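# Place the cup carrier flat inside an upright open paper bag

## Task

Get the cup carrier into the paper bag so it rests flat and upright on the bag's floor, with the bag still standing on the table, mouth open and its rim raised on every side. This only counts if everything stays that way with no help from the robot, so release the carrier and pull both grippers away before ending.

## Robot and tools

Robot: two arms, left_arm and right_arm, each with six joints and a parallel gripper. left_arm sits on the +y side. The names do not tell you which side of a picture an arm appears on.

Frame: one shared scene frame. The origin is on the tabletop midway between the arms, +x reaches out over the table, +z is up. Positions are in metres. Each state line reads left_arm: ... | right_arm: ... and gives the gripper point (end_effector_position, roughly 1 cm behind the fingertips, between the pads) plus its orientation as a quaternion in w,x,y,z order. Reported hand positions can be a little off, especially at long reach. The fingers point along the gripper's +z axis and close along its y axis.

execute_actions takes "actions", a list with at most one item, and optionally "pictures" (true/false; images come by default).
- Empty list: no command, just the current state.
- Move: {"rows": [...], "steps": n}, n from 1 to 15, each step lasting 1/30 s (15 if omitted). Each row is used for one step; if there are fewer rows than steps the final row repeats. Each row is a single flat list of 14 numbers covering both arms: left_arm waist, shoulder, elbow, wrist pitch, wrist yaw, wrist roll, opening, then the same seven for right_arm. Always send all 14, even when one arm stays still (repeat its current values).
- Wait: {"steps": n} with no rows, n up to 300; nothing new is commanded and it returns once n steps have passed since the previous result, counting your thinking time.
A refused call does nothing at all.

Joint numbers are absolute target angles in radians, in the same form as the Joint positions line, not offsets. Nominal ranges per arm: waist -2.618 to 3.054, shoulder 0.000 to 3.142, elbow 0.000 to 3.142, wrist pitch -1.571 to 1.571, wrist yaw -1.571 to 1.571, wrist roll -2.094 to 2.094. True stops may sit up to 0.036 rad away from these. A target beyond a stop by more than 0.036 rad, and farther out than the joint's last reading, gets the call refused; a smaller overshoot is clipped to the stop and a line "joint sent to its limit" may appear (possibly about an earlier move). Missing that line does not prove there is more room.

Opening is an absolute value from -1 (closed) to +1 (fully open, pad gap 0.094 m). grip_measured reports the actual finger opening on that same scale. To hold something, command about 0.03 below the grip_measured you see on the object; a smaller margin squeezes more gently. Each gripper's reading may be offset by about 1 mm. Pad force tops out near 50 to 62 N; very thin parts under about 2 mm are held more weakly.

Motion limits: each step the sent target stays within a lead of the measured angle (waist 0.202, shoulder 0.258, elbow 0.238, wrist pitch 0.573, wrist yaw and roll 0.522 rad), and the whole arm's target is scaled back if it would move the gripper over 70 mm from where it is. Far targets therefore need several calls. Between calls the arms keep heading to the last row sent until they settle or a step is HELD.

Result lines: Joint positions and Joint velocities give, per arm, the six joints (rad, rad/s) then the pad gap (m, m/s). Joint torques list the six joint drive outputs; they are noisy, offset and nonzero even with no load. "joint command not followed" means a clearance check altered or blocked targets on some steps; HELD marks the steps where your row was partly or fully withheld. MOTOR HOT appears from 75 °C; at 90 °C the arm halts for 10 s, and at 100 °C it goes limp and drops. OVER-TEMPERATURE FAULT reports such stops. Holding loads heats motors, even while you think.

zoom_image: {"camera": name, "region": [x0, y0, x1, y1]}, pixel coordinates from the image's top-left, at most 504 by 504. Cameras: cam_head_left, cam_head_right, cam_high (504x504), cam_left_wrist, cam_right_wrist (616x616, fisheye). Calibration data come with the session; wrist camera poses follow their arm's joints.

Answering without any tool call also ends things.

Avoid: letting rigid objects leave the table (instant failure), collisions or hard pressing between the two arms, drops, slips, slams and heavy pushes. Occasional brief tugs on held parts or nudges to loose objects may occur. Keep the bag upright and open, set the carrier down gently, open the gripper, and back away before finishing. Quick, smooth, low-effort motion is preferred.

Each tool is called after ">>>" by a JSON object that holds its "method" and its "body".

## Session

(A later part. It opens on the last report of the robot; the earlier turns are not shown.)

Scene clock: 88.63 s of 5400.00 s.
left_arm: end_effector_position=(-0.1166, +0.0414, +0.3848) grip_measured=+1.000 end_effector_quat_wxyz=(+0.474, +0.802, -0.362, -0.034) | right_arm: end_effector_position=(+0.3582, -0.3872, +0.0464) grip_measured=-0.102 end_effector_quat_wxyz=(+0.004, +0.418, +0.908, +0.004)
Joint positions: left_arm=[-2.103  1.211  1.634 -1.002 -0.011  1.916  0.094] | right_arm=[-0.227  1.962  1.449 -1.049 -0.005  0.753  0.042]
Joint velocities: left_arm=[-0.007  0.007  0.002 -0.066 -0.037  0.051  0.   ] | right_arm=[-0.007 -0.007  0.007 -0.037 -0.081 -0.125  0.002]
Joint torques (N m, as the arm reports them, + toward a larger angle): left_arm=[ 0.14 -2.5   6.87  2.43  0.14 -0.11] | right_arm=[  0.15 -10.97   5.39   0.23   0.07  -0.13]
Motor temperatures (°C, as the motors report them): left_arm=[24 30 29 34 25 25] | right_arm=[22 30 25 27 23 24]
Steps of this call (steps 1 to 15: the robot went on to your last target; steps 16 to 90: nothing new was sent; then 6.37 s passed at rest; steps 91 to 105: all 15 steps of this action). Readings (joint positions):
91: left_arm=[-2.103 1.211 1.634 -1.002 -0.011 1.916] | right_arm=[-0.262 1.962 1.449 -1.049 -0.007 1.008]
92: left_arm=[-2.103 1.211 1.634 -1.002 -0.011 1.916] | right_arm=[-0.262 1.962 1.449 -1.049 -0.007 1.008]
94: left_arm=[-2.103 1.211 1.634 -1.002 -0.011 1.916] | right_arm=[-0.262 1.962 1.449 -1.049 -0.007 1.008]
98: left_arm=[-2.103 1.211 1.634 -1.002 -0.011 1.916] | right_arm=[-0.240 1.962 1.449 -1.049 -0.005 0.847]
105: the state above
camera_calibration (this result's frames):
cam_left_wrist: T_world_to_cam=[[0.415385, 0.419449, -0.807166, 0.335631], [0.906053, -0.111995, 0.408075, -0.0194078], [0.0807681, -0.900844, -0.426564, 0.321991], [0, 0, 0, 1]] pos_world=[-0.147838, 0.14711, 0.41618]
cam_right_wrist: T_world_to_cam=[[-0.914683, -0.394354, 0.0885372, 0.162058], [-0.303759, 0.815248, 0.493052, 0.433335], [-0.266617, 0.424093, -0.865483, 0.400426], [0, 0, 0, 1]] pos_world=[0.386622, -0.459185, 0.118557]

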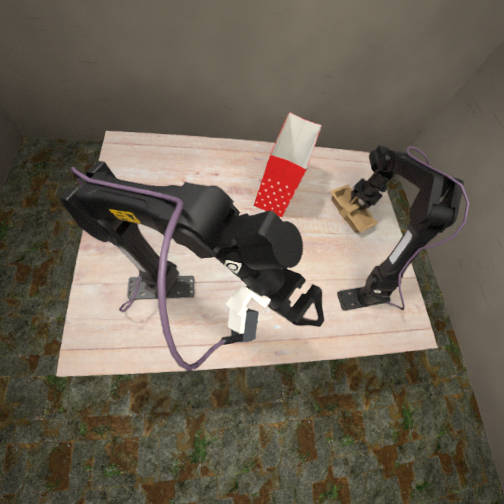

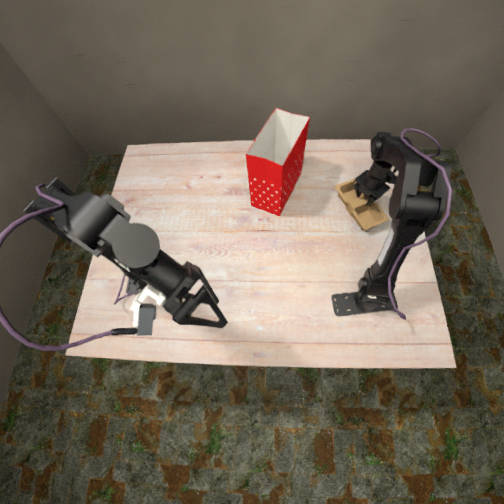

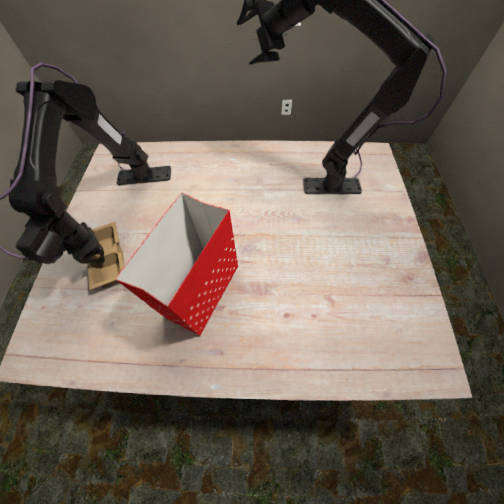

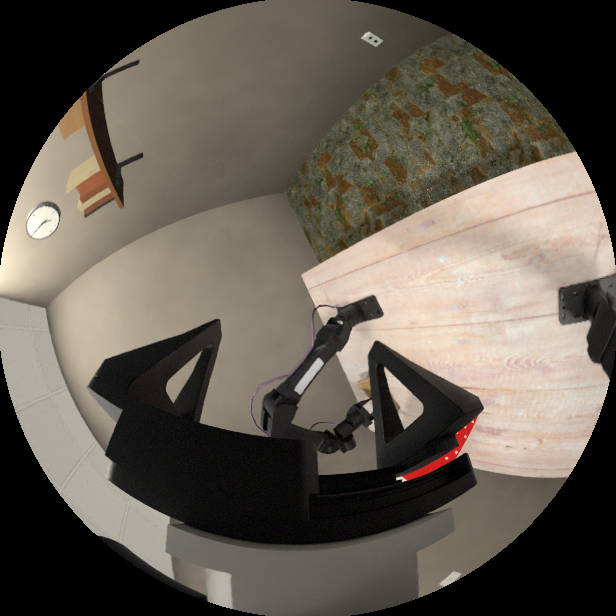

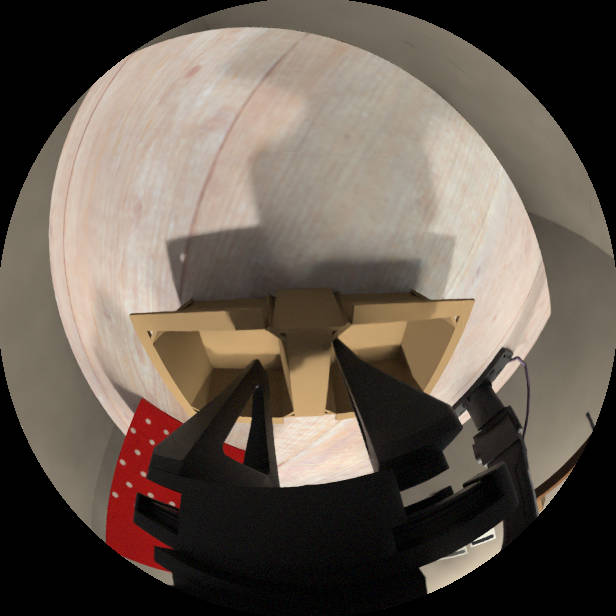

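>>> {"method": "execute_actions", "body": {"actions": [{"rows":[[-2.1,1.211,1.634,-1.0,0,1.9,1,-0.225,1.955,1.44,-1.04,0,0.72,-1]],"steps":15}]}}

Scene clock: 92.63 s of 5400.00 s.
left_arm: end_effector_position=(-0.1166, +0.0414, +0.3848) grip_measured=+1.000 end_effector_quat_wxyz=(+0.474, +0.802, -0.362, -0.034) | right_arm: end_effector_position=(+0.3584, -0.3873, +0.0464) grip_measured=-0.543 end_effector_quat_wxyz=(+0.004, +0.406, +0.914, +0.004)
Joint positions: left_arm=[-2.103  1.211  1.634 -1.002 -0.011  1.916  0.094] | right_arm=[-0.227  1.962  1.449 -1.048 -0.005  0.726  0.021]
Joint velocities: left_arm=[-0.012 -0.012  0.007 -0.051  0.051 -0.007  0.   ] | right_arm=[-0.012 -0.002 -0.007 -0.037  0.007 -0.007 -0.001]
Joint torques (N m, as the arm reports them, + toward a larger angle): left_arm=[ 0.15 -2.52  6.88  2.43  0.14 -0.11] | right_arm=[  0.21 -10.7    5.54   0.28   0.1   -0.09]
Motor temperatures (°C, as the motors report them): left_arm=[24 30 29 35 25 25] | right_arm=[22 30 25 27 23 24]
Steps of this call (steps 1 to 30: the robot went on to your last target; steps 31 to 90: nothing new was sent; then 0.50 s passed at rest; steps 91 to 105: all 15 steps of this action). Readings (joint positions):
91: left_arm=[-2.103 1.211 1.634 -1.002 -0.011 1.916] | right_arm=[-0.227 1.962 1.449 -1.049 -0.005 0.728]
92: left_arm=[-2.103 1.211 1.634 -1.002 -0.011 1.916] | right_arm=[-0.227 1.962 1.449 -1.048 -0.005 0.729]
94: left_arm=[-2.103 1.211 1.634 -1.002 -0.011 1.916] | right_arm=[-0.227 1.962 1.449 -1.048 -0.005 0.727]
98: left_arm=[-2.103 1.211 1.634 -1.002 -0.011 1.916] | right_arm=[-0.227 1.962 1.449 -1.048 -0.005 0.726]
105: the state above
camera_calibration (this result's frames):
cam_left_wrist: T_world_to_cam=[[0.415385, 0.419449, -0.807166, 0.335631], [0.906053, -0.111995, 0.408075, -0.0194078], [0.0807681, -0.900844, -0.426564, 0.321991], [0, 0, 0, 1]] pos_world=[-0.147838, 0.14711, 0.41618]
cam_right_wrist: T_world_to_cam=[[-0.903904, -0.418568, 0.088086, 0.14897], [-0.325824, 0.807205, 0.492198, 0.438293], [-0.277122, 0.416199, -0.866015, 0.401246], [0, 0, 0, 1]] pos_world=[0.388655, -0.458436, 0.118635]

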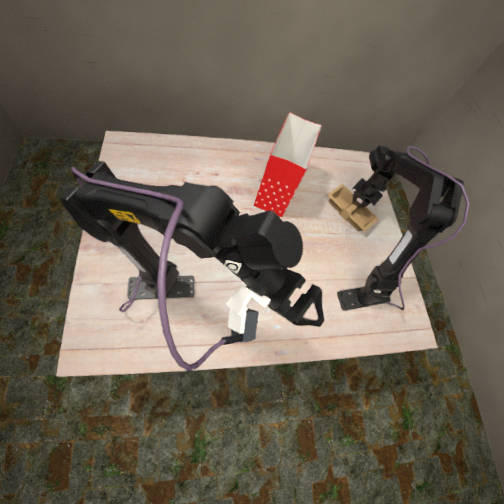

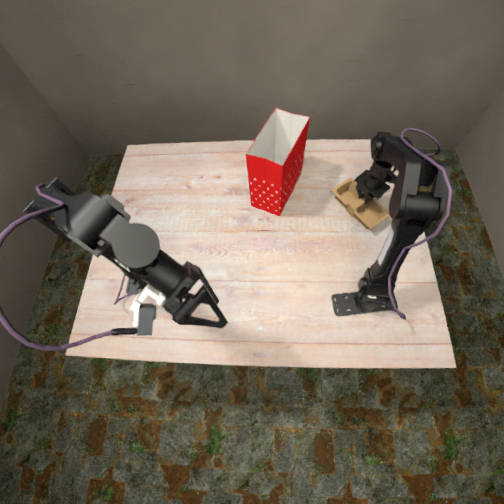

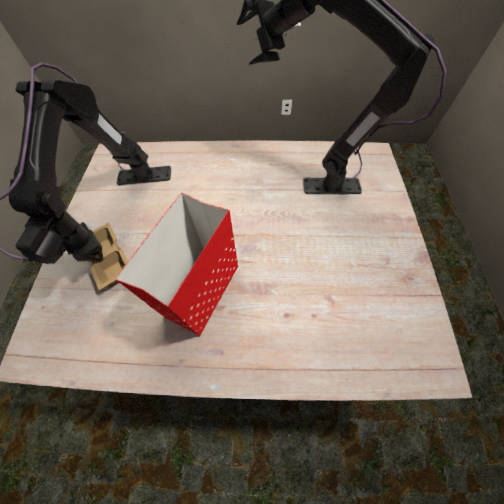

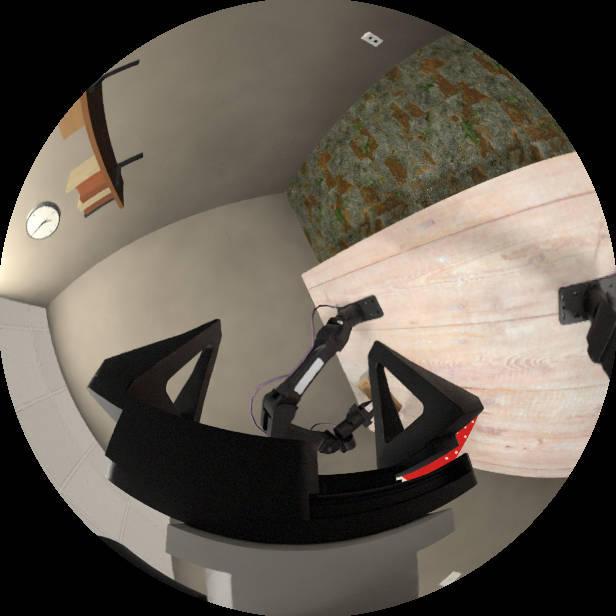

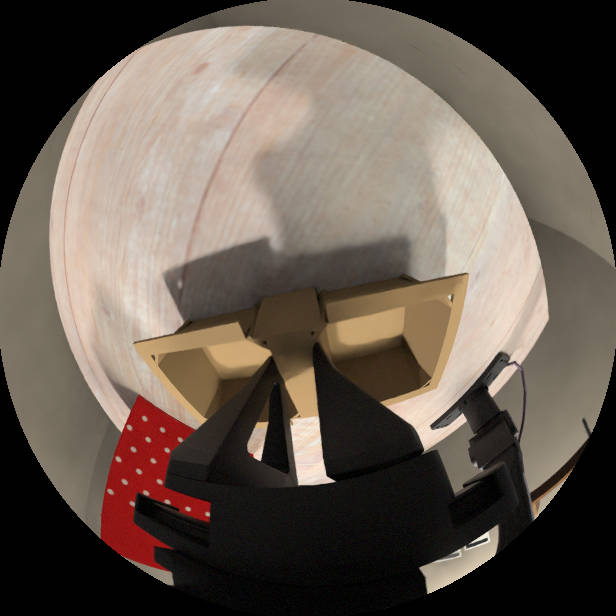

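>>> {"method": "execute_actions", "body": {"actions": [{"rows":[[-2.1,1.211,1.634,-1.0,0,1.9,1,-0.225,1.95,1.5,-1.1,0,0.72,-1],[-2.1,1.211,1.634,-1.0,0,1.9,1,-0.225,1.95,1.5,-1.1,0,0.72,-1],[-2.1,1.211,1.634,-1.0,0,1.9,1,-0.225,1.95,1.5,-1.1,0,0.6,-1],[-2.1,1.211,1.634,-1.0,0,1.9,1,-0.2,1.95,1.5,-1.1,0,0.4,-1],[-2.1,1.211,1.634,-1.0,0,1.9,1,-0.17,1.95,1.5,-1.1,0,0.2,-1],[-2.1,1.211,1.634,-1.0,0,1.9,1,-0.14,1.95,1.5,-1.1,0,0,-1]],"steps":15}], "pictures": false}}

>>> {"method": "execute_actions", "body": {"actions": [{"rows":[[-2.1,1.211,1.634,-1.0,0,1.9,1,-0.14,1.95,1.5,-1.1,0,0,-1],[-2.1,1.211,1.634,-1.0,0,1.9,1,-0.14,1.95,1.5,-1.1,0,0,-1],[-2.1,1.211,1.634,-1.0,0,1.9,1,-0.14,1.95,1.5,-1.1,0,0,-1],[-2.1,1.211,1.634,-1.0,0,1.9,1,-0.14,1.95,1.5,-1.1,0,0,-1],[-2.1,1.211,1.634,-1.0,0,1.9,1,-0.14,1.955,1.445,-1.04,0,0,-1]],"steps":15}], "pictures": false}}

>>> {"method": "execute_actions", "body": {"actions": [{"rows":[[-2.1,1.211,1.634,-1.0,0,1.9,1,-0.14,1.955,1.445,-1.04,0,0,-0.1],[-2.1,1.211,1.634,-1.0,0,1.9,1,-0.14,1.955,1.445,-1.04,0,0,-0.1],[-2.1,1.211,1.634,-1.0,0,1.9,1,-0.14,1.955,1.445,-1.04,0,0,-0.1],[-2.1,1.211,1.634,-1.0,0,1.9,1,-0.14,1.955,1.445,-1.04,0,0,-0.1],[-2.1,1.211,1.634,-1.0,0,1.9,1,-0.14,1.89,1.36,-0.93,0,0,-0.1],[-2.1,1.211,1.634,-1.0,0,1.9,1,-0.14,1.89,1.36,-0.93,0,0,-0.1],[-2.1,1.211,1.634,-1.0,0,1.9,1,-0.14,1.83,1.27,-0.82,0,0,-0.1],[-2.1,1.211,1.634,-1.0,0,1.9,1,-0.14,1.83,1.27,-0.82,0,0,-0.1],[-2.1,1.211,1.634,-1.0,0,1.9,1,-0.14,1.77,1.18,-0.71,0,0,-0.1],[-2.1,1.211,1.634,-1.0,0,1.9,1,-0.14,1.77,1.18,-0.71,0,0,-0.1],[-2.1,1.211,1.634,-1.0,0,1.9,1,-0.14,1.72,1.1,-0.6,0,0,-0.1]],"steps":15}], "pictures": false}}

>>> {"method": "execute_actions", "body": {"actions": [{"rows":[[-2.1,1.211,1.634,-1.0,0,1.9,1,-0.14,1.68,1.0,-0.46,0,0,-0.1],[-2.1,1.211,1.634,-1.0,0,1.9,1,-0.14,1.68,1.0,-0.46,0,0,-0.1],[-2.1,1.211,1.634,-1.0,0,1.9,1,-0.14,1.64,0.91,-0.32,0,0,-0.1],[-2.1,1.211,1.634,-1.0,0,1.9,1,-0.14,1.64,0.91,-0.32,0,0,-0.1],[-2.1,1.211,1.634,-1.0,0,1.9,1,-0.14,1.6,0.81,-0.18,0,0,-0.1],[-2.1,1.211,1.634,-1.0,0,1.9,1,-0.14,1.6,0.81,-0.18,0,0,-0.1],[-2.1,1.211,1.634,-1.0,0,1.9,1,-0.14,1.555,0.715,-0.04,0,0,-0.1]],"steps":15}]}}

Scene clock: 152.03 s of 5400.00 s.
left_arm: end_effector_position=(-0.1166, +0.0414, +0.3848) grip_measured=+1.000 end_effector_quat_wxyz=(+0.474, +0.802, -0.362, -0.034) | right_arm: end_effector_position=(+0.3577, -0.3528, +0.0509) grip_measured=-0.542 end_effector_quat_wxyz=(-0.003, +0.043, +0.999, +0.002)
Joint positions: left_arm=[-2.103  1.211  1.634 -1.002 -0.011  1.916  0.094] | right_arm=[-0.133  1.962  1.468 -1.082 -0.005  0.069  0.022]
Joint velocities: left_arm=[-0.002  0.002 -0.002 -0.022 -0.022 -0.007  0.   ] | right_arm=[-0.007  0.007 -0.012 -0.066 -0.081 -0.403  0.   ]
Joint torques (N m, as the arm reports them, + toward a larger angle): left_arm=[ 0.14 -2.52  6.87  2.43  0.14 -0.11] | right_arm=[ -0.71 -11.21   8.61   0.     0.07  -0.08]
Motor temperatures (°C, as the motors report them): left_arm=[24 30 29 36 25 25] | right_arm=[22 31 25 26 23 24]
Steps of this call (steps 1 to 15: the robot went on to your last target; steps 16 to 90: nothing new was sent; then 55.90 s passed at rest; steps 91 to 105: all 15 steps of this action). Readings (joint positions):
91: left_arm=[-2.103 1.211 1.634 -1.002 -0.011 1.916] | right_arm=[-0.227 1.962 1.453 -1.054 -0.005 0.726]
92: left_arm=[-2.103 1.211 1.634 -1.002 -0.011 1.916] | right_arm=[-0.227 1.962 1.457 -1.060 -0.005 0.726]
94: left_arm=[-2.103 1.211 1.634 -1.002 -0.011 1.916] | right_arm=[-0.225 1.962 1.465 -1.069 -0.004 0.654]
98: left_arm=[-2.103 1.211 1.634 -1.002 -0.011 1.916] | right_arm=[-0.170 1.962 1.468 -1.075 0.001 0.307]
105: the state above

Scene clock: 152.53 s of 5400.00 s.
left_arm: end_effector_position=(-0.1166, +0.0414, +0.3848) grip_measured=+1.000 end_effector_quat_wxyz=(+0.474, +0.802, -0.362, -0.034) | right_arm: end_effector_position=(+0.3639, -0.3531, +0.0509) grip_measured=-0.542 end_effector_quat_wxyz=(+0.010, +0.013, +1.000, +0.002)
Joint positions: left_arm=[-2.103  1.211  1.634 -1.002 -0.011  1.916  0.094] | right_arm=[-0.133  1.962  1.468 -1.058 -0.005  0.01   0.022]
Joint velocities: left_arm=[-0.007  0.002 -0.007 -0.007 -0.007 -0.007  0.   ] | right_arm=[-0.007 -0.012  0.007 -0.022  0.066 -0.022 -0.   ]
Joint torques (N m, as the arm reports them, + toward a larger angle): left_arm=[ 0.14 -2.51  6.86  2.42  0.14 -0.1 ] | right_arm=[ -0.46 -10.77   4.44   0.37   0.05  -0.1 ]
Motor temperatures (°C, as the motors report them): left_arm=[24 30 29 36 25 25] | right_arm=[22 31 25 26 23 24]
Steps of this call (steps 1 to 15: all 15 steps of this action). Readings (joint positions):
1: left_arm=[-2.103 1.211 1.634 -1.002 -0.011 1.916] | right_arm=[-0.133 1.962 1.468 -1.083 -0.005 0.057]
2: left_arm=[-2.103 1.211 1.634 -1.002 -0.011 1.916] | right_arm=[-0.133 1.962 1.468 -1.083 -0.005 0.047]
4: left_arm=[-2.103 1.211 1.634 -1.002 -0.011 1.916] | right_arm=[-0.133 1.962 1.468 -1.084 -0.005 0.033]
8: left_arm=[-2.103 1.211 1.634 -1.002 -0.011 1.916] | right_arm=[-0.133 1.962 1.468 -1.068 -0.005 0.018]
15: the state above

Scene clock: 153.03 s of 5400.00 s.
left_arm: end_effector_position=(-0.1166, +0.0414, +0.3848) grip_measured=+1.000 end_effector_quat_wxyz=(+0.474, +0.802, -0.362, -0.034) | right_arm: end_effector_position=(+0.3474, -0.3528, +0.0416) grip_measured=-0.102 end_effector_quat_wxyz=(+0.111, +0.012, +0.994, +0.002)
Joint positions: left_arm=[-2.103  1.211  1.634 -1.002 -0.011  1.916  0.094] | right_arm=[-0.133  1.74   1.114 -0.722 -0.005  0.008  0.042]
Joint velocities: left_arm=[ 0.007  0.007  0.012  0.007 -0.007  0.022  0.   ] | right_arm=[-0.002 -0.037 -0.061  0.579  0.007  0.022  0.   ]
Joint torques (N m, as the arm reports them, + toward a larger angle): left_arm=[ 0.12 -2.54  6.91  2.43  0.13 -0.11] | right_arm=[-0.55 -9.63  5.74  0.95  0.07 -0.06]
Motor temperatures (°C, as the motors report them): left_arm=[24 30 29 36 25 25] | right_arm=[22 31 25 26 23 24]
Steps of this call (steps 1 to 15: all 15 steps of this action). Readings (joint positions):
1: left_arm=[-2.103 1.211 1.634 -1.002 -0.011 1.916] | right_arm=[-0.133 1.962 1.468 -1.057 -0.005 0.009]
2: left_arm=[-2.103 1.211 1.634 -1.002 -0.011 1.916] | right_arm=[-0.133 1.962 1.468 -1.057 -0.005 0.009]
4: left_arm=[-2.103 1.211 1.634 -1.002 -0.011 1.916] | right_arm=[-0.133 1.962 1.468 -1.057 -0.005 0.009]
8: left_arm=[-2.103 1.211 1.634 -1.002 -0.011 1.916] | right_arm=[-0.133 1.887 1.336 -0.940 -0.005 0.008]
15: the state above

Scene clock: 153.53 s of 5400.00 s.
left_arm: end_effector_position=(-0.1166, +0.0414, +0.3848) grip_measured=+1.000 end_effector_quat_wxyz=(+0.474, +0.802, -0.362, -0.034) | right_arm: end_effector_position=(+0.3624, -0.3530, +0.0317) grip_measured=-0.102 end_effector_quat_wxyz=(+0.296, +0.011, +0.955, +0.001)
Joint positions: left_arm=[-2.103  1.211  1.634 -1.002 -0.011  1.916  0.094] | right_arm=[-0.133  1.577  0.72  -0.112 -0.005  0.008  0.042]
Joint velocities: left_arm=[ 0.002 -0.017 -0.022 -0.051  0.051  0.022  0.   ] | right_arm=[-0.012 -0.051  0.002  0.359 -0.007 -0.022 -0.001]
Joint torques (N m, as the arm reports them, + toward a larger angle): left_arm=[ 0.15 -2.53  6.88  2.43  0.13 -0.1 ] | right_arm=[-0.54 -8.49  5.9   1.26  0.04 -0.08]
Motor temperatures (°C, as the motors report them): left_arm=[24 30 29 36 25 25] | right_arm=[22 31 25 26 23 24]
Steps of this call (steps 1 to 15: all 15 steps of this action). Readings (joint positions):
1: left_arm=[-2.103 1.211 1.634 -1.002 -0.011 1.916] | right_arm=[-0.133 1.731 1.093 -0.671 -0.005 0.008]
2: left_arm=[-2.103 1.211 1.634 -1.002 -0.011 1.916] | right_arm=[-0.133 1.717 1.065 -0.622 -0.005 0.008]
4: left_arm=[-2.103 1.211 1.634 -1.002 -0.011 1.916] | right_arm=[-0.133 1.680 0.983 -0.511 -0.005 0.008]
8: left_arm=[-2.103 1.211 1.634 -1.002 -0.011 1.916] | right_arm=[-0.133 1.599 0.784 -0.276 -0.005 0.008]
15: the state above
camera_calibration (this result's frames):
cam_left_wrist: T_world_to_cam=[[0.415385, 0.419449, -0.807166, 0.335631], [0.906053, -0.111995, 0.408075, -0.0194078], [0.0807681, -0.900844, -0.426564, 0.321991], [0, 0, 0, 1]] pos_world=[-0.147838, 0.14711, 0.41618]
cam_right_wrist: T_world_to_cam=[[-0.317878, -0.943523, -0.093373, -0.223628], [-0.94478, 0.323488, -0.0524001, 0.490024], [0.0796457, 0.0715601, -0.994251, 0.12854], [0, 0, 0, 1]] pos_world=[0.381641, -0.378713, 0.132598]

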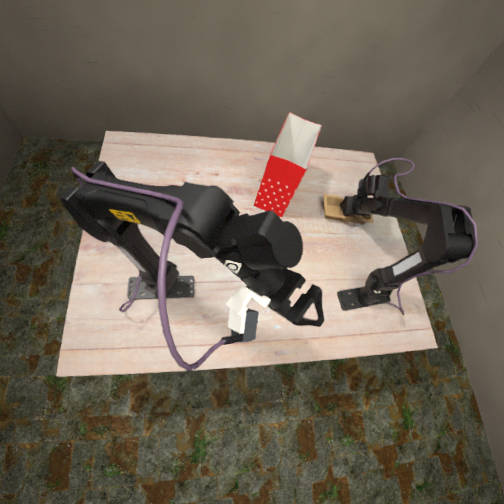

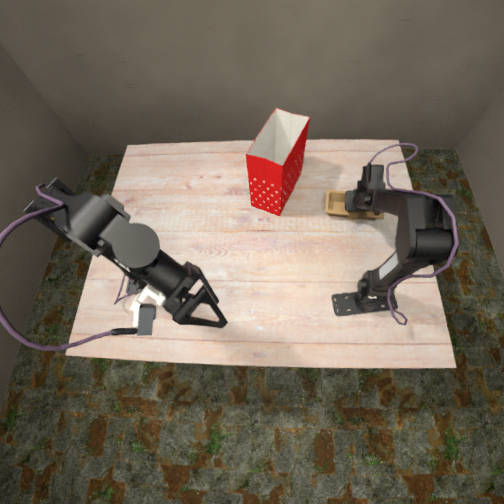

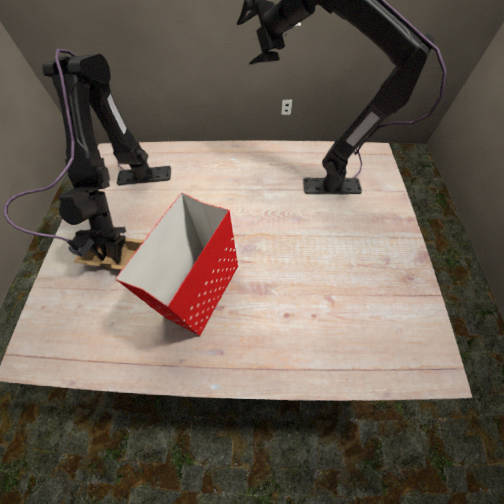

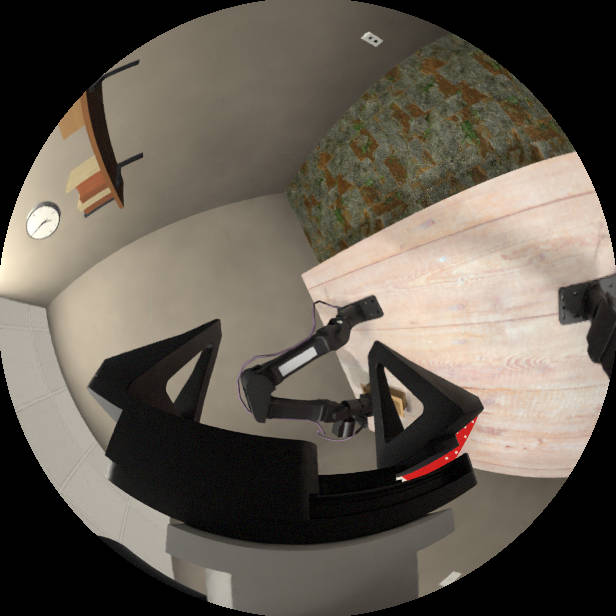

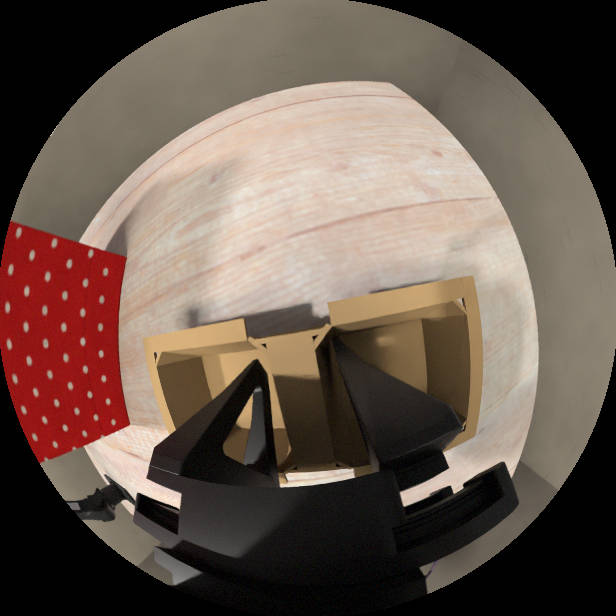

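>>> {"method": "execute_actions", "body": {"actions": [{"rows":[[-2.1,1.211,1.634,-1.0,0,1.9,1,-0.14,1.5,0.85,-0.2,0,0,0.3],[-2.1,1.211,1.634,-1.0,0,1.9,1,-0.14,1.5,0.85,-0.2,0,0,0.3],[-2.1,1.211,1.634,-1.0,0,1.9,1,-0.14,1.45,1.1,-0.5,0,0,0.3],[-2.1,1.211,1.634,-1.0,0,1.9,1,-0.14,1.45,1.1,-0.5,0,0,0.3],[-2.1,1.211,1.634,-1.0,0,1.9,1,-0.14,1.4,1.5,-1.0,0,0,0.3],[-2.1,1.211,1.634,-1.0,0,1.9,1,-0.14,1.4,1.5,-1.0,0,0,0.3],[-2.1,1.211,1.634,-1.0,0,1.9,1,-0.14,1.5,2.2,-1.5,0,-0.38,0.3]],"steps":15}], "pictures": false}}

>>> {"method": "execute_actions", "body": {"actions": [{"steps":20}], "pictures": false}}

>>> {"method": "execute_actions", "body": {"actions": [{"rows":[[-2.1,1.211,1.634,-1.0,0,1.9,1,0.67,1.55,2.25,-1.5,0,-0.38,0.3]],"steps":15}], "pictures": false}}

>>> {"method": "execute_actions", "body": {"actions": [{"rows":[[-2.1,1.211,1.634,-1.0,0,1.9,1,0.67,1.84,2.46,-1.5,0,-0.38,0.3]],"steps":15}]}}

Scene clock: 189.57 s of 5400.00 s.
left_arm: end_effector_position=(-0.1166, +0.0414, +0.3848) grip_measured=+1.000 end_effector_quat_wxyz=(+0.474, +0.802, -0.362, -0.034) | right_arm: end_effector_position=(+0.3449, -0.3527, +0.2755) grip_measured=+0.298 end_effector_quat_wxyz=(+0.248, -0.146, +0.957, -0.040)
Joint positions: left_arm=[-2.103  1.211  1.634 -1.002 -0.011  1.916  0.094] | right_arm=[-0.133  1.506  1.72  -1.276 -0.005 -0.319  0.061]
Joint velocities: left_arm=[-0.002  0.007  0.007 -0.066 -0.037  0.007  0.   ] | right_arm=[-0.022  0.027  2.225 -1.443  0.022 -0.374 -0.   ]
Joint torques (N m, as the arm reports them, + toward a larger angle): left_arm=[ 0.17 -2.53  6.86  2.43  0.13 -0.1 ] | right_arm=[-0.47 -6.87  8.38  1.03  0.09 -0.07]
Motor temperatures (°C, as the motors report them): left_arm=[24 30 29 37 25 25] | right_arm=[22 30 25 28 23 24]
Steps of this call (steps 1 to 30: the robot went on to your last target; steps 31 to 90: nothing new was sent; then 32.53 s passed at rest; steps 91 to 105: all 15 steps of this action). Readings (joint positions):
91: left_arm=[-2.103 1.211 1.634 -1.002 -0.011 1.916] | right_arm=[-0.133 1.570 0.735 -0.091 -0.005 0.008]
92: left_arm=[-2.103 1.211 1.634 -1.002 -0.011 1.916] | right_arm=[-0.133 1.562 0.757 -0.128 -0.005 0.008]
94: left_arm=[-2.103 1.211 1.634 -1.002 -0.011 1.916] | right_arm=[-0.133 1.533 0.856 -0.270 -0.005 0.008]
98: left_arm=[-2.103 1.211 1.634 -1.002 -0.011 1.916] | right_arm=[-0.133 1.478 1.157 -0.662 -0.005 -0.118]
105: the state above

Scene clock: 190.23 s of 5400.00 s.
left_arm: end_effector_position=(-0.1166, +0.0414, +0.3848) grip_measured=+1.000 end_effector_quat_wxyz=(+0.474, +0.802, -0.362, -0.034) | right_arm: end_effector_position=(+0.3210, -0.3524, +0.4091) grip_measured=+0.298 end_effector_quat_wxyz=(+0.375, -0.164, +0.909, -0.071)
Joint positions: left_arm=[-2.103  1.211  1.634 -1.002 -0.011  1.916  0.094] | right_arm=[-0.133  1.5    2.195 -1.482 -0.005 -0.372  0.061]
Joint velocities: left_arm=[-0.012 -0.012  0.007  0.007  0.037 -0.007  0.   ] | right_arm=[-0.017 -0.002 -0.007 -0.037  0.066  0.007  0.   ]
Joint torques (N m, as the arm reports them, + toward a larger angle): left_arm=[ 0.14 -2.52  6.86  2.43  0.13 -0.1 ] | right_arm=[-0.5  -4.31  5.33  1.22  0.05 -0.11]
Motor temperatures (°C, as the motors report them): left_arm=[24 30 29 37 25 25] | right_arm=[22 30 25 28 23 24]
Steps of this call (steps 1 to 20: the robot went on to your last target). Readings (joint positions):
1: left_arm=[-2.103 1.211 1.634 -1.002 -0.011 1.916] | right_arm=[-0.133 1.506 1.799 -1.320 -0.005 -0.329]
2: left_arm=[-2.103 1.211 1.634 -1.002 -0.011 1.916] | right_arm=[-0.133 1.506 1.879 -1.353 -0.005 -0.338]
4: left_arm=[-2.103 1.211 1.634 -1.002 -0.011 1.916] | right_arm=[-0.133 1.506 2.040 -1.396 -0.005 -0.350]
8: left_arm=[-2.103 1.211 1.634 -1.002 -0.011 1.916] | right_arm=[-0.133 1.476 2.190 -1.413 -0.005 -0.363]
20: the state above

Scene clock: 190.73 s of 5400.00 s.
left_arm: end_effector_position=(-0.1166, +0.0414, +0.3848) grip_measured=+1.000 end_effector_quat_wxyz=(+0.474, +0.802, -0.362, -0.034) | right_arm: end_effector_position=(+0.2336, -0.1010, +0.3945) grip_measured=+0.298 end_effector_quat_wxyz=(+0.350, -0.517, +0.777, +0.081)
Joint positions: left_arm=[-2.103  1.211  1.634 -1.002 -0.011  1.916  0.094] | right_arm=[ 0.677  1.569  2.22  -1.488 -0.013 -0.375  0.061]
Joint velocities: left_arm=[-0.002  0.002 -0.012 -0.022 -0.037  0.022  0.   ] | right_arm=[-0.032  0.002 -0.002 -0.022  0.051 -0.037  0.   ]
Joint torques (N m, as the arm reports them, + toward a larger angle): left_arm=[ 0.15 -2.53  6.89  2.43  0.14 -0.1 ] | right_arm=[-0.4  -7.1   7.43  1.21  0.02 -0.09]
Motor temperatures (°C, as the motors report them): left_arm=[24 30 29 37 25 25] | right_arm=[22 30 26 28 23 24]
Steps of this call (steps 1 to 15: all 15 steps of this action). Readings (joint positions):
1: left_arm=[-2.103 1.211 1.634 -1.002 -0.011 1.916] | right_arm=[-0.102 1.506 2.203 -1.488 0.015 -0.372]
2: left_arm=[-2.103 1.211 1.634 -1.002 -0.011 1.916] | right_arm=[-0.038 1.515 2.213 -1.489 0.021 -0.372]
4: left_arm=[-2.103 1.211 1.634 -1.002 -0.011 1.916] | right_arm=[0.113 1.534 2.220 -1.487 0.016 -0.372]
8: left_arm=[-2.103 1.211 1.634 -1.002 -0.011 1.916] | right_arm=[0.414 1.566 2.220 -1.487 0.010 -0.372]
15: the state above

Scene clock: 191.23 s of 5400.00 s.
left_arm: end_effector_position=(-0.1166, +0.0414, +0.3848) grip_measured=+1.000 end_effector_quat_wxyz=(+0.474, +0.802, -0.362, -0.034) | right_arm: end_effector_position=(+0.2881, -0.0471, +0.3589) grip_measured=+0.298 end_effector_quat_wxyz=(+0.316, -0.523, +0.788, +0.071)
Joint positions: left_arm=[-2.103  1.211  1.634 -1.002 -0.011  1.916  0.094] | right_arm=[ 0.677  1.863  2.439 -1.487 -0.007 -0.375  0.061]
Joint velocities: left_arm=[-0.012  0.002 -0.002 -0.051 -0.037 -0.022  0.   ] | right_arm=[-0.017 -0.139 -0.007 -0.007 -0.022  0.022 -0.   ]
Joint torques (N m, as the arm reports them, + toward a larger angle): left_arm=[ 0.18 -2.51  6.88  2.43  0.13 -0.11] | right_arm=[-0.43 -9.87  7.    1.15  0.1  -0.06]
Motor temperatures (°C, as the motors report them): left_arm=[24 30 29 37 25 25] | right_arm=[22 30 26 28 23 24]
Steps of this call (steps 1 to 15: all 15 steps of this action). Readings (joint positions):
1: left_arm=[-2.103 1.211 1.634 -1.002 -0.011 1.916] | right_arm=[0.677 1.609 2.280 -1.524 -0.011 -0.375]
2: left_arm=[-2.103 1.211 1.634 -1.002 -0.011 1.916] | right_arm=[0.677 1.666 2.365 -1.531 -0.011 -0.375]
4: left_arm=[-2.103 1.211 1.634 -1.002 -0.011 1.916] | right_arm=[0.677 1.758 2.436 -1.491 -0.009 -0.375]
8: left_arm=[-2.103 1.211 1.634 -1.002 -0.011 1.916] | right_arm=[0.677 1.869 2.439 -1.484 -0.008 -0.375]
15: the state above
camera_calibration (this result's frames):
cam_left_wrist: T_world_to_cam=[[0.415385, 0.419449, -0.807166, 0.335631], [0.906053, -0.111995, 0.408075, -0.0194078], [0.0807681, -0.900844, -0.426564, 0.321991], [0, 0, 0, 1]] pos_world=[-0.147838, 0.14711, 0.41618]
cam_right_wrist: T_world_to_cam=[[0.709198, -0.695051, 0.118073, -0.288203], [-0.680218, -0.718618, -0.144541, 0.24574], [0.185313, 0.0221929, -0.982429, 0.400835], [0, 0, 0, 1]] pos_world=[0.29727, -0.0326184, 0.463341]

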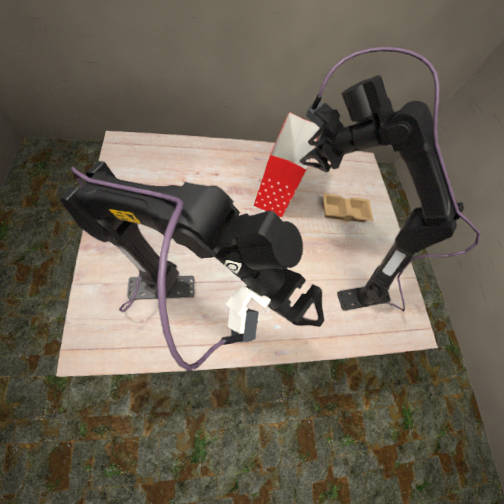

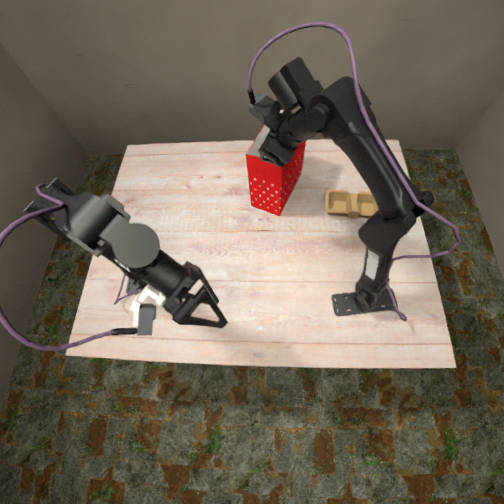

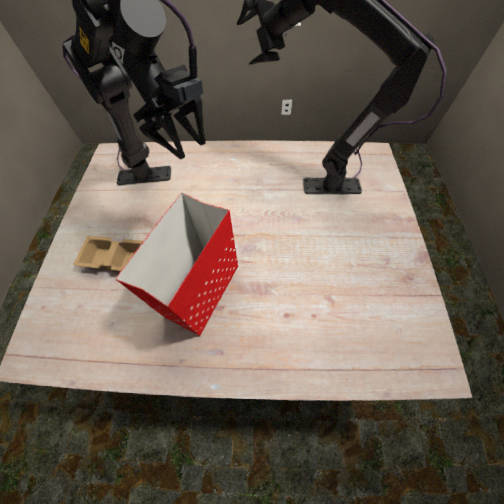

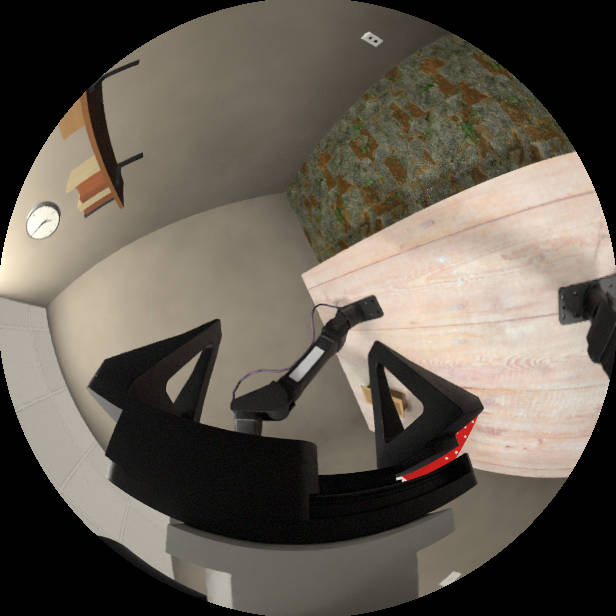

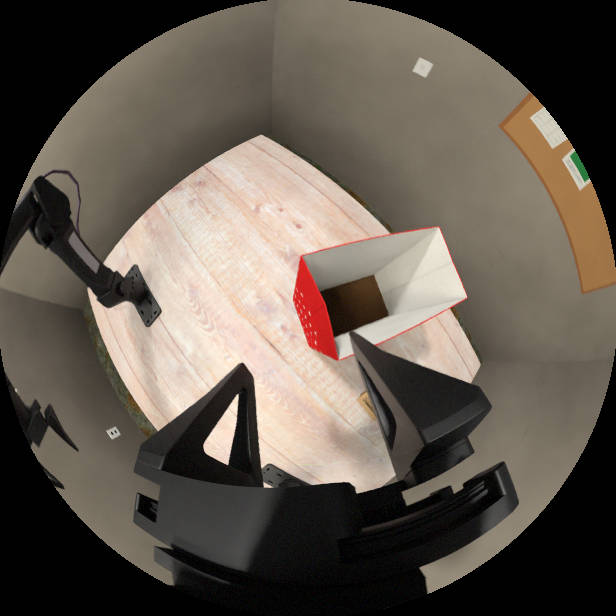

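>>> {"method": "execute_actions", "body": {"actions": [{"rows":[[-2.1,1.211,1.634,-1.0,0,1.9,1,0.61,1.9,2.3,-1.25,0,-0.38,0.3]],"steps":15}]}}

Scene clock: 204.23 s of 5400.00 s.
left_arm: end_effector_position=(-0.1166, +0.0414, +0.3848) grip_measured=+1.000 end_effector_quat_wxyz=(+0.474, +0.802, -0.362, -0.034) | right_arm: end_effector_position=(+0.3462, -0.0355, +0.3198) grip_measured=+0.298 end_effector_quat_wxyz=(+0.327, -0.493, +0.804, +0.059)
Joint positions: left_arm=[-2.103  1.211  1.634 -1.002 -0.011  1.916  0.094] | right_arm=[ 0.608  1.92   2.301 -1.275 -0.001 -0.375  0.061]
Joint velocities: left_arm=[ 0.007  0.012 -0.002  0.037 -0.037  0.051  0.   ] | right_arm=[ 0.007 -0.017  0.007  0.007 -0.007 -0.051 -0.   ]
Joint torques (N m, as the arm reports them, + toward a larger angle): left_arm=[ 0.15 -2.52  6.9   2.44  0.14 -0.1 ] | right_arm=[  0.07 -11.26   6.1    1.43   0.02  -0.01]
Motor temperatures (°C, as the motors report them): left_arm=[24 30 29 37 25 25] | right_arm=[22 31 26 28 23 24]
Steps of this call (steps 1 to 15: the robot went on to your last target; steps 16 to 90: nothing new was sent; then 9.50 s passed at rest; steps 91 to 105: all 15 steps of this action). Readings (joint positions):
91: left_arm=[-2.103 1.211 1.634 -1.002 -0.011 1.916] | right_arm=[0.670 1.851 2.413 -1.457 -0.010 -0.375]
92: left_arm=[-2.103 1.211 1.634 -1.002 -0.011 1.916] | right_arm=[0.658 1.849 2.385 -1.415 -0.011 -0.375]
94: left_arm=[-2.103 1.211 1.634 -1.002 -0.011 1.916] | right_arm=[0.628 1.868 2.344 -1.356 -0.008 -0.375]
98: left_arm=[-2.103 1.211 1.634 -1.002 -0.011 1.916] | right_arm=[0.608 1.918 2.306 -1.303 -0.001 -0.375]
105: the state above
camera_calibration (this result's frames):
cam_left_wrist: T_world_to_cam=[[0.415385, 0.419449, -0.807166, 0.335631], [0.906053, -0.111995, 0.408075, -0.0194078], [0.0807681, -0.900844, -0.426564, 0.321991], [0, 0, 0, 1]] pos_world=[-0.147838, 0.14711, 0.41618]
cam_right_wrist: T_world_to_cam=[[0.655499, -0.745241, 0.122214, -0.301223], [-0.727743, -0.666581, -0.16143, 0.311638], [0.20177, 0.016877, -0.979288, 0.344545], [0, 0, 0, 1]] pos_world=[0.354725, -0.0225665, 0.42453]

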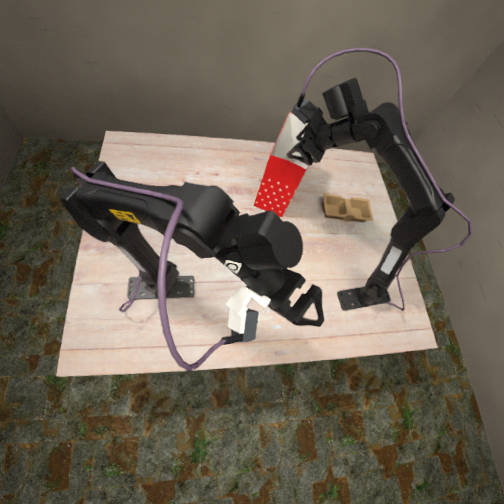

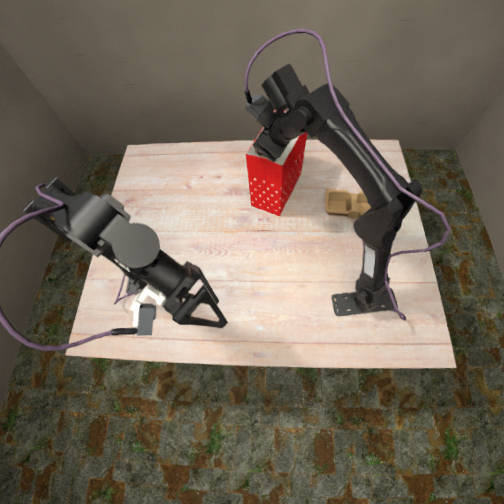

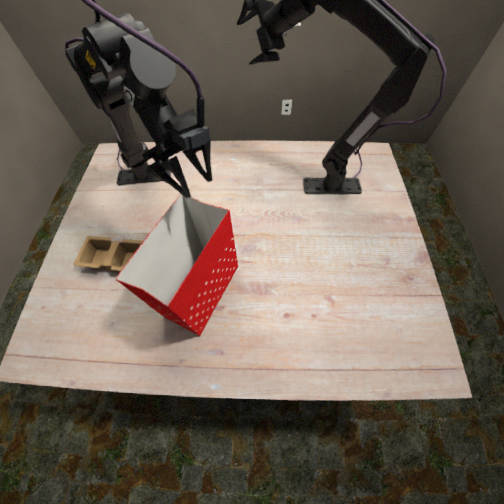

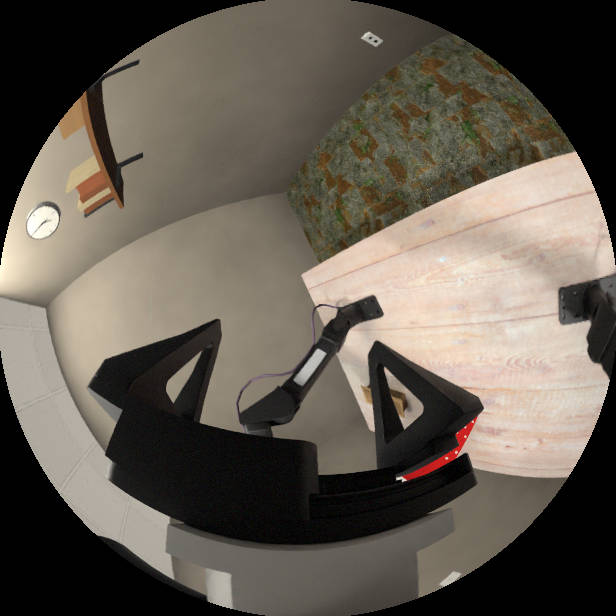

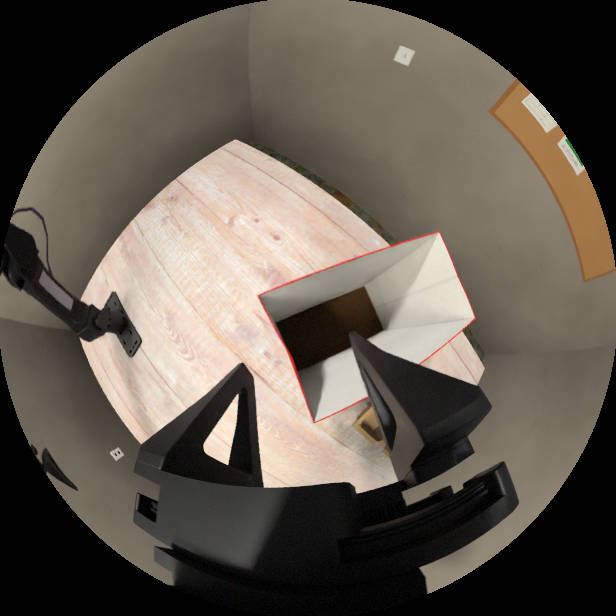

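>>> {"method": "execute_actions", "body": {"actions": [{"rows":[[-2.1,1.211,1.634,-1.0,0,1.9,1,0.61,1.84,2.08,-1.1,0,-0.38,0.3],[-2.1,1.211,1.634,-1.0,0,1.9,1,0.61,1.84,2.08,-1.1,0,-0.38,0.3],[-2.1,1.211,1.634,-1.0,0,1.9,1,0.61,1.84,2.08,-1.1,0,-0.38,0.3],[-2.1,1.211,1.634,-1.0,0,1.9,1,0.61,1.78,1.82,-0.93,0,-0.38,0.3]],"steps":15}]}}

Scene clock: 208.63 s of 5400.00 s.
left_arm: end_effector_position=(-0.1166, +0.0414, +0.3848) grip_measured=+1.000 end_effector_quat_wxyz=(+0.474, +0.802, -0.362, -0.034) | right_arm: end_effector_position=(+0.3437, -0.0377, +0.2369) grip_measured=+0.298 end_effector_quat_wxyz=(+0.298, -0.498, +0.812, +0.054)
Joint positions: left_arm=[-2.103  1.211  1.634 -1.002 -0.011  1.916  0.094] | right_arm=[ 0.608  1.801  1.818 -0.971 -0.001 -0.375  0.061]
Joint velocities: left_arm=[ 0.012 -0.002 -0.012 -0.066 -0.007 -0.007  0.   ] | right_arm=[-0.012 -0.022 -0.027  0.154 -0.022  0.007 -0.   ]
Joint torques (N m, as the arm reports them, + toward a larger angle): left_arm=[ 0.13 -2.49  6.89  2.43  0.13 -0.1 ] | right_arm=[  0.15 -11.33   7.32   1.23   0.03  -0.09]
Motor temperatures (°C, as the motors report them): left_arm=[24 30 29 37 25 25] | right_arm=[22 31 26 28 23 24]
Steps of this call (steps 1 to 15: the robot went on to your last target; steps 16 to 90: nothing new was sent; then 0.90 s passed at rest; steps 91 to 105: all 15 steps of this action). Readings (joint positions):
91: left_arm=[-2.103 1.211 1.634 -1.002 -0.011 1.916] | right_arm=[0.608 1.900 2.252 -1.226 -0.001 -0.375]
92: left_arm=[-2.103 1.211 1.634 -1.002 -0.011 1.916] | right_arm=[0.608 1.874 2.189 -1.192 -0.001 -0.375]
94: left_arm=[-2.103 1.211 1.634 -1.002 -0.011 1.916] | right_arm=[0.608 1.838 2.080 -1.136 -0.001 -0.375]
98: left_arm=[-2.103 1.211 1.634 -1.002 -0.011 1.916] | right_arm=[0.608 1.794 1.854 -1.031 -0.001 -0.375]
105: the state above
camera_calibration (this result's frames):
cam_left_wrist: T_world_to_cam=[[0.415385, 0.419449, -0.807166, 0.335631], [0.906053, -0.111995, 0.408075, -0.0194078], [0.0807681, -0.900844, -0.426564, 0.321991], [0, 0, 0, 1]] pos_world=[-0.147838, 0.14711, 0.41618]
cam_right_wrist: T_world_to_cam=[[0.661083, -0.740291, 0.12222, -0.292838], [-0.733737, -0.671894, -0.100939, 0.282566], [0.156844, -0.0229485, -0.987357, 0.279743], [0, 0, 0, 1]] pos_world=[0.357043, -0.0205111, 0.340519]

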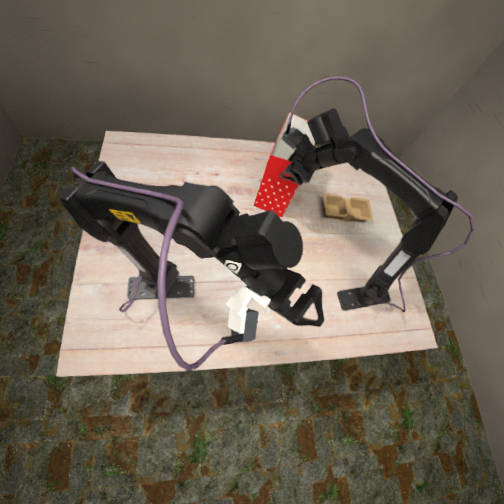

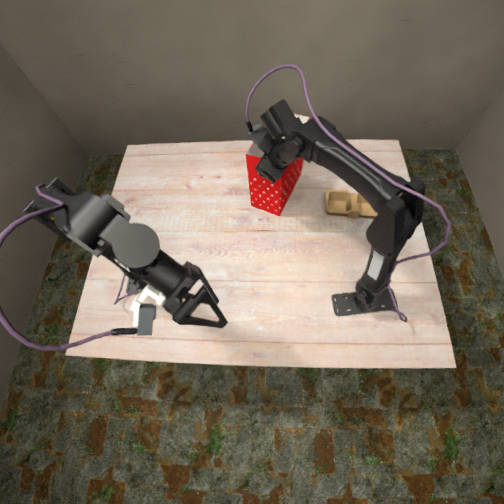

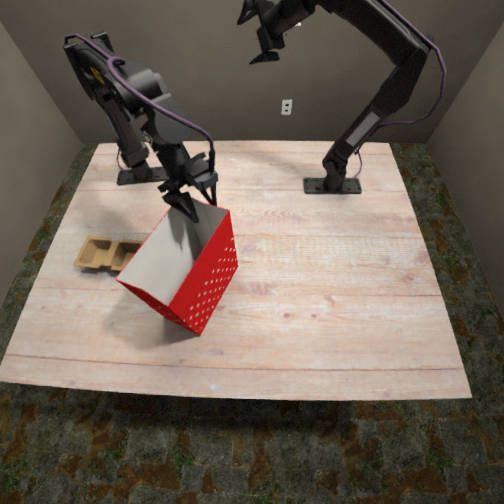

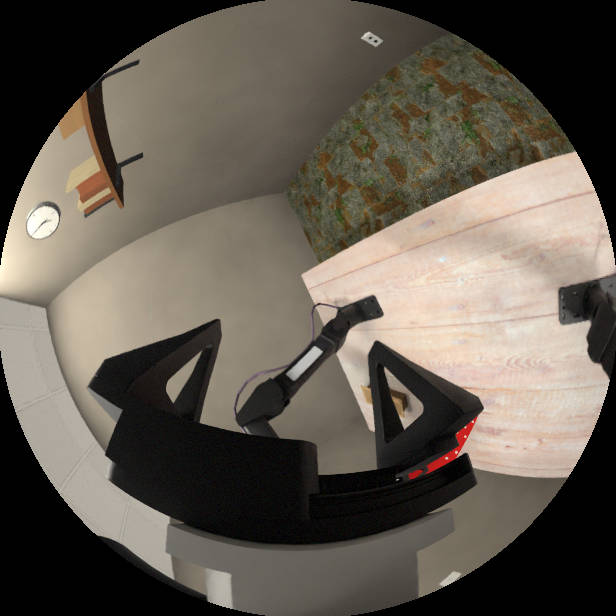

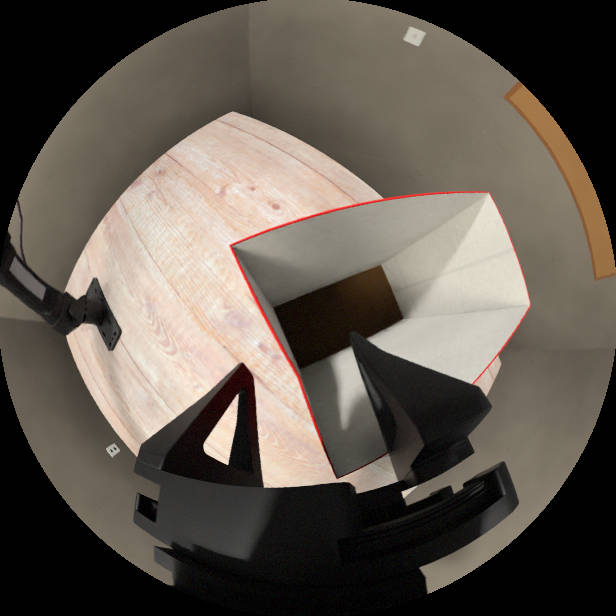

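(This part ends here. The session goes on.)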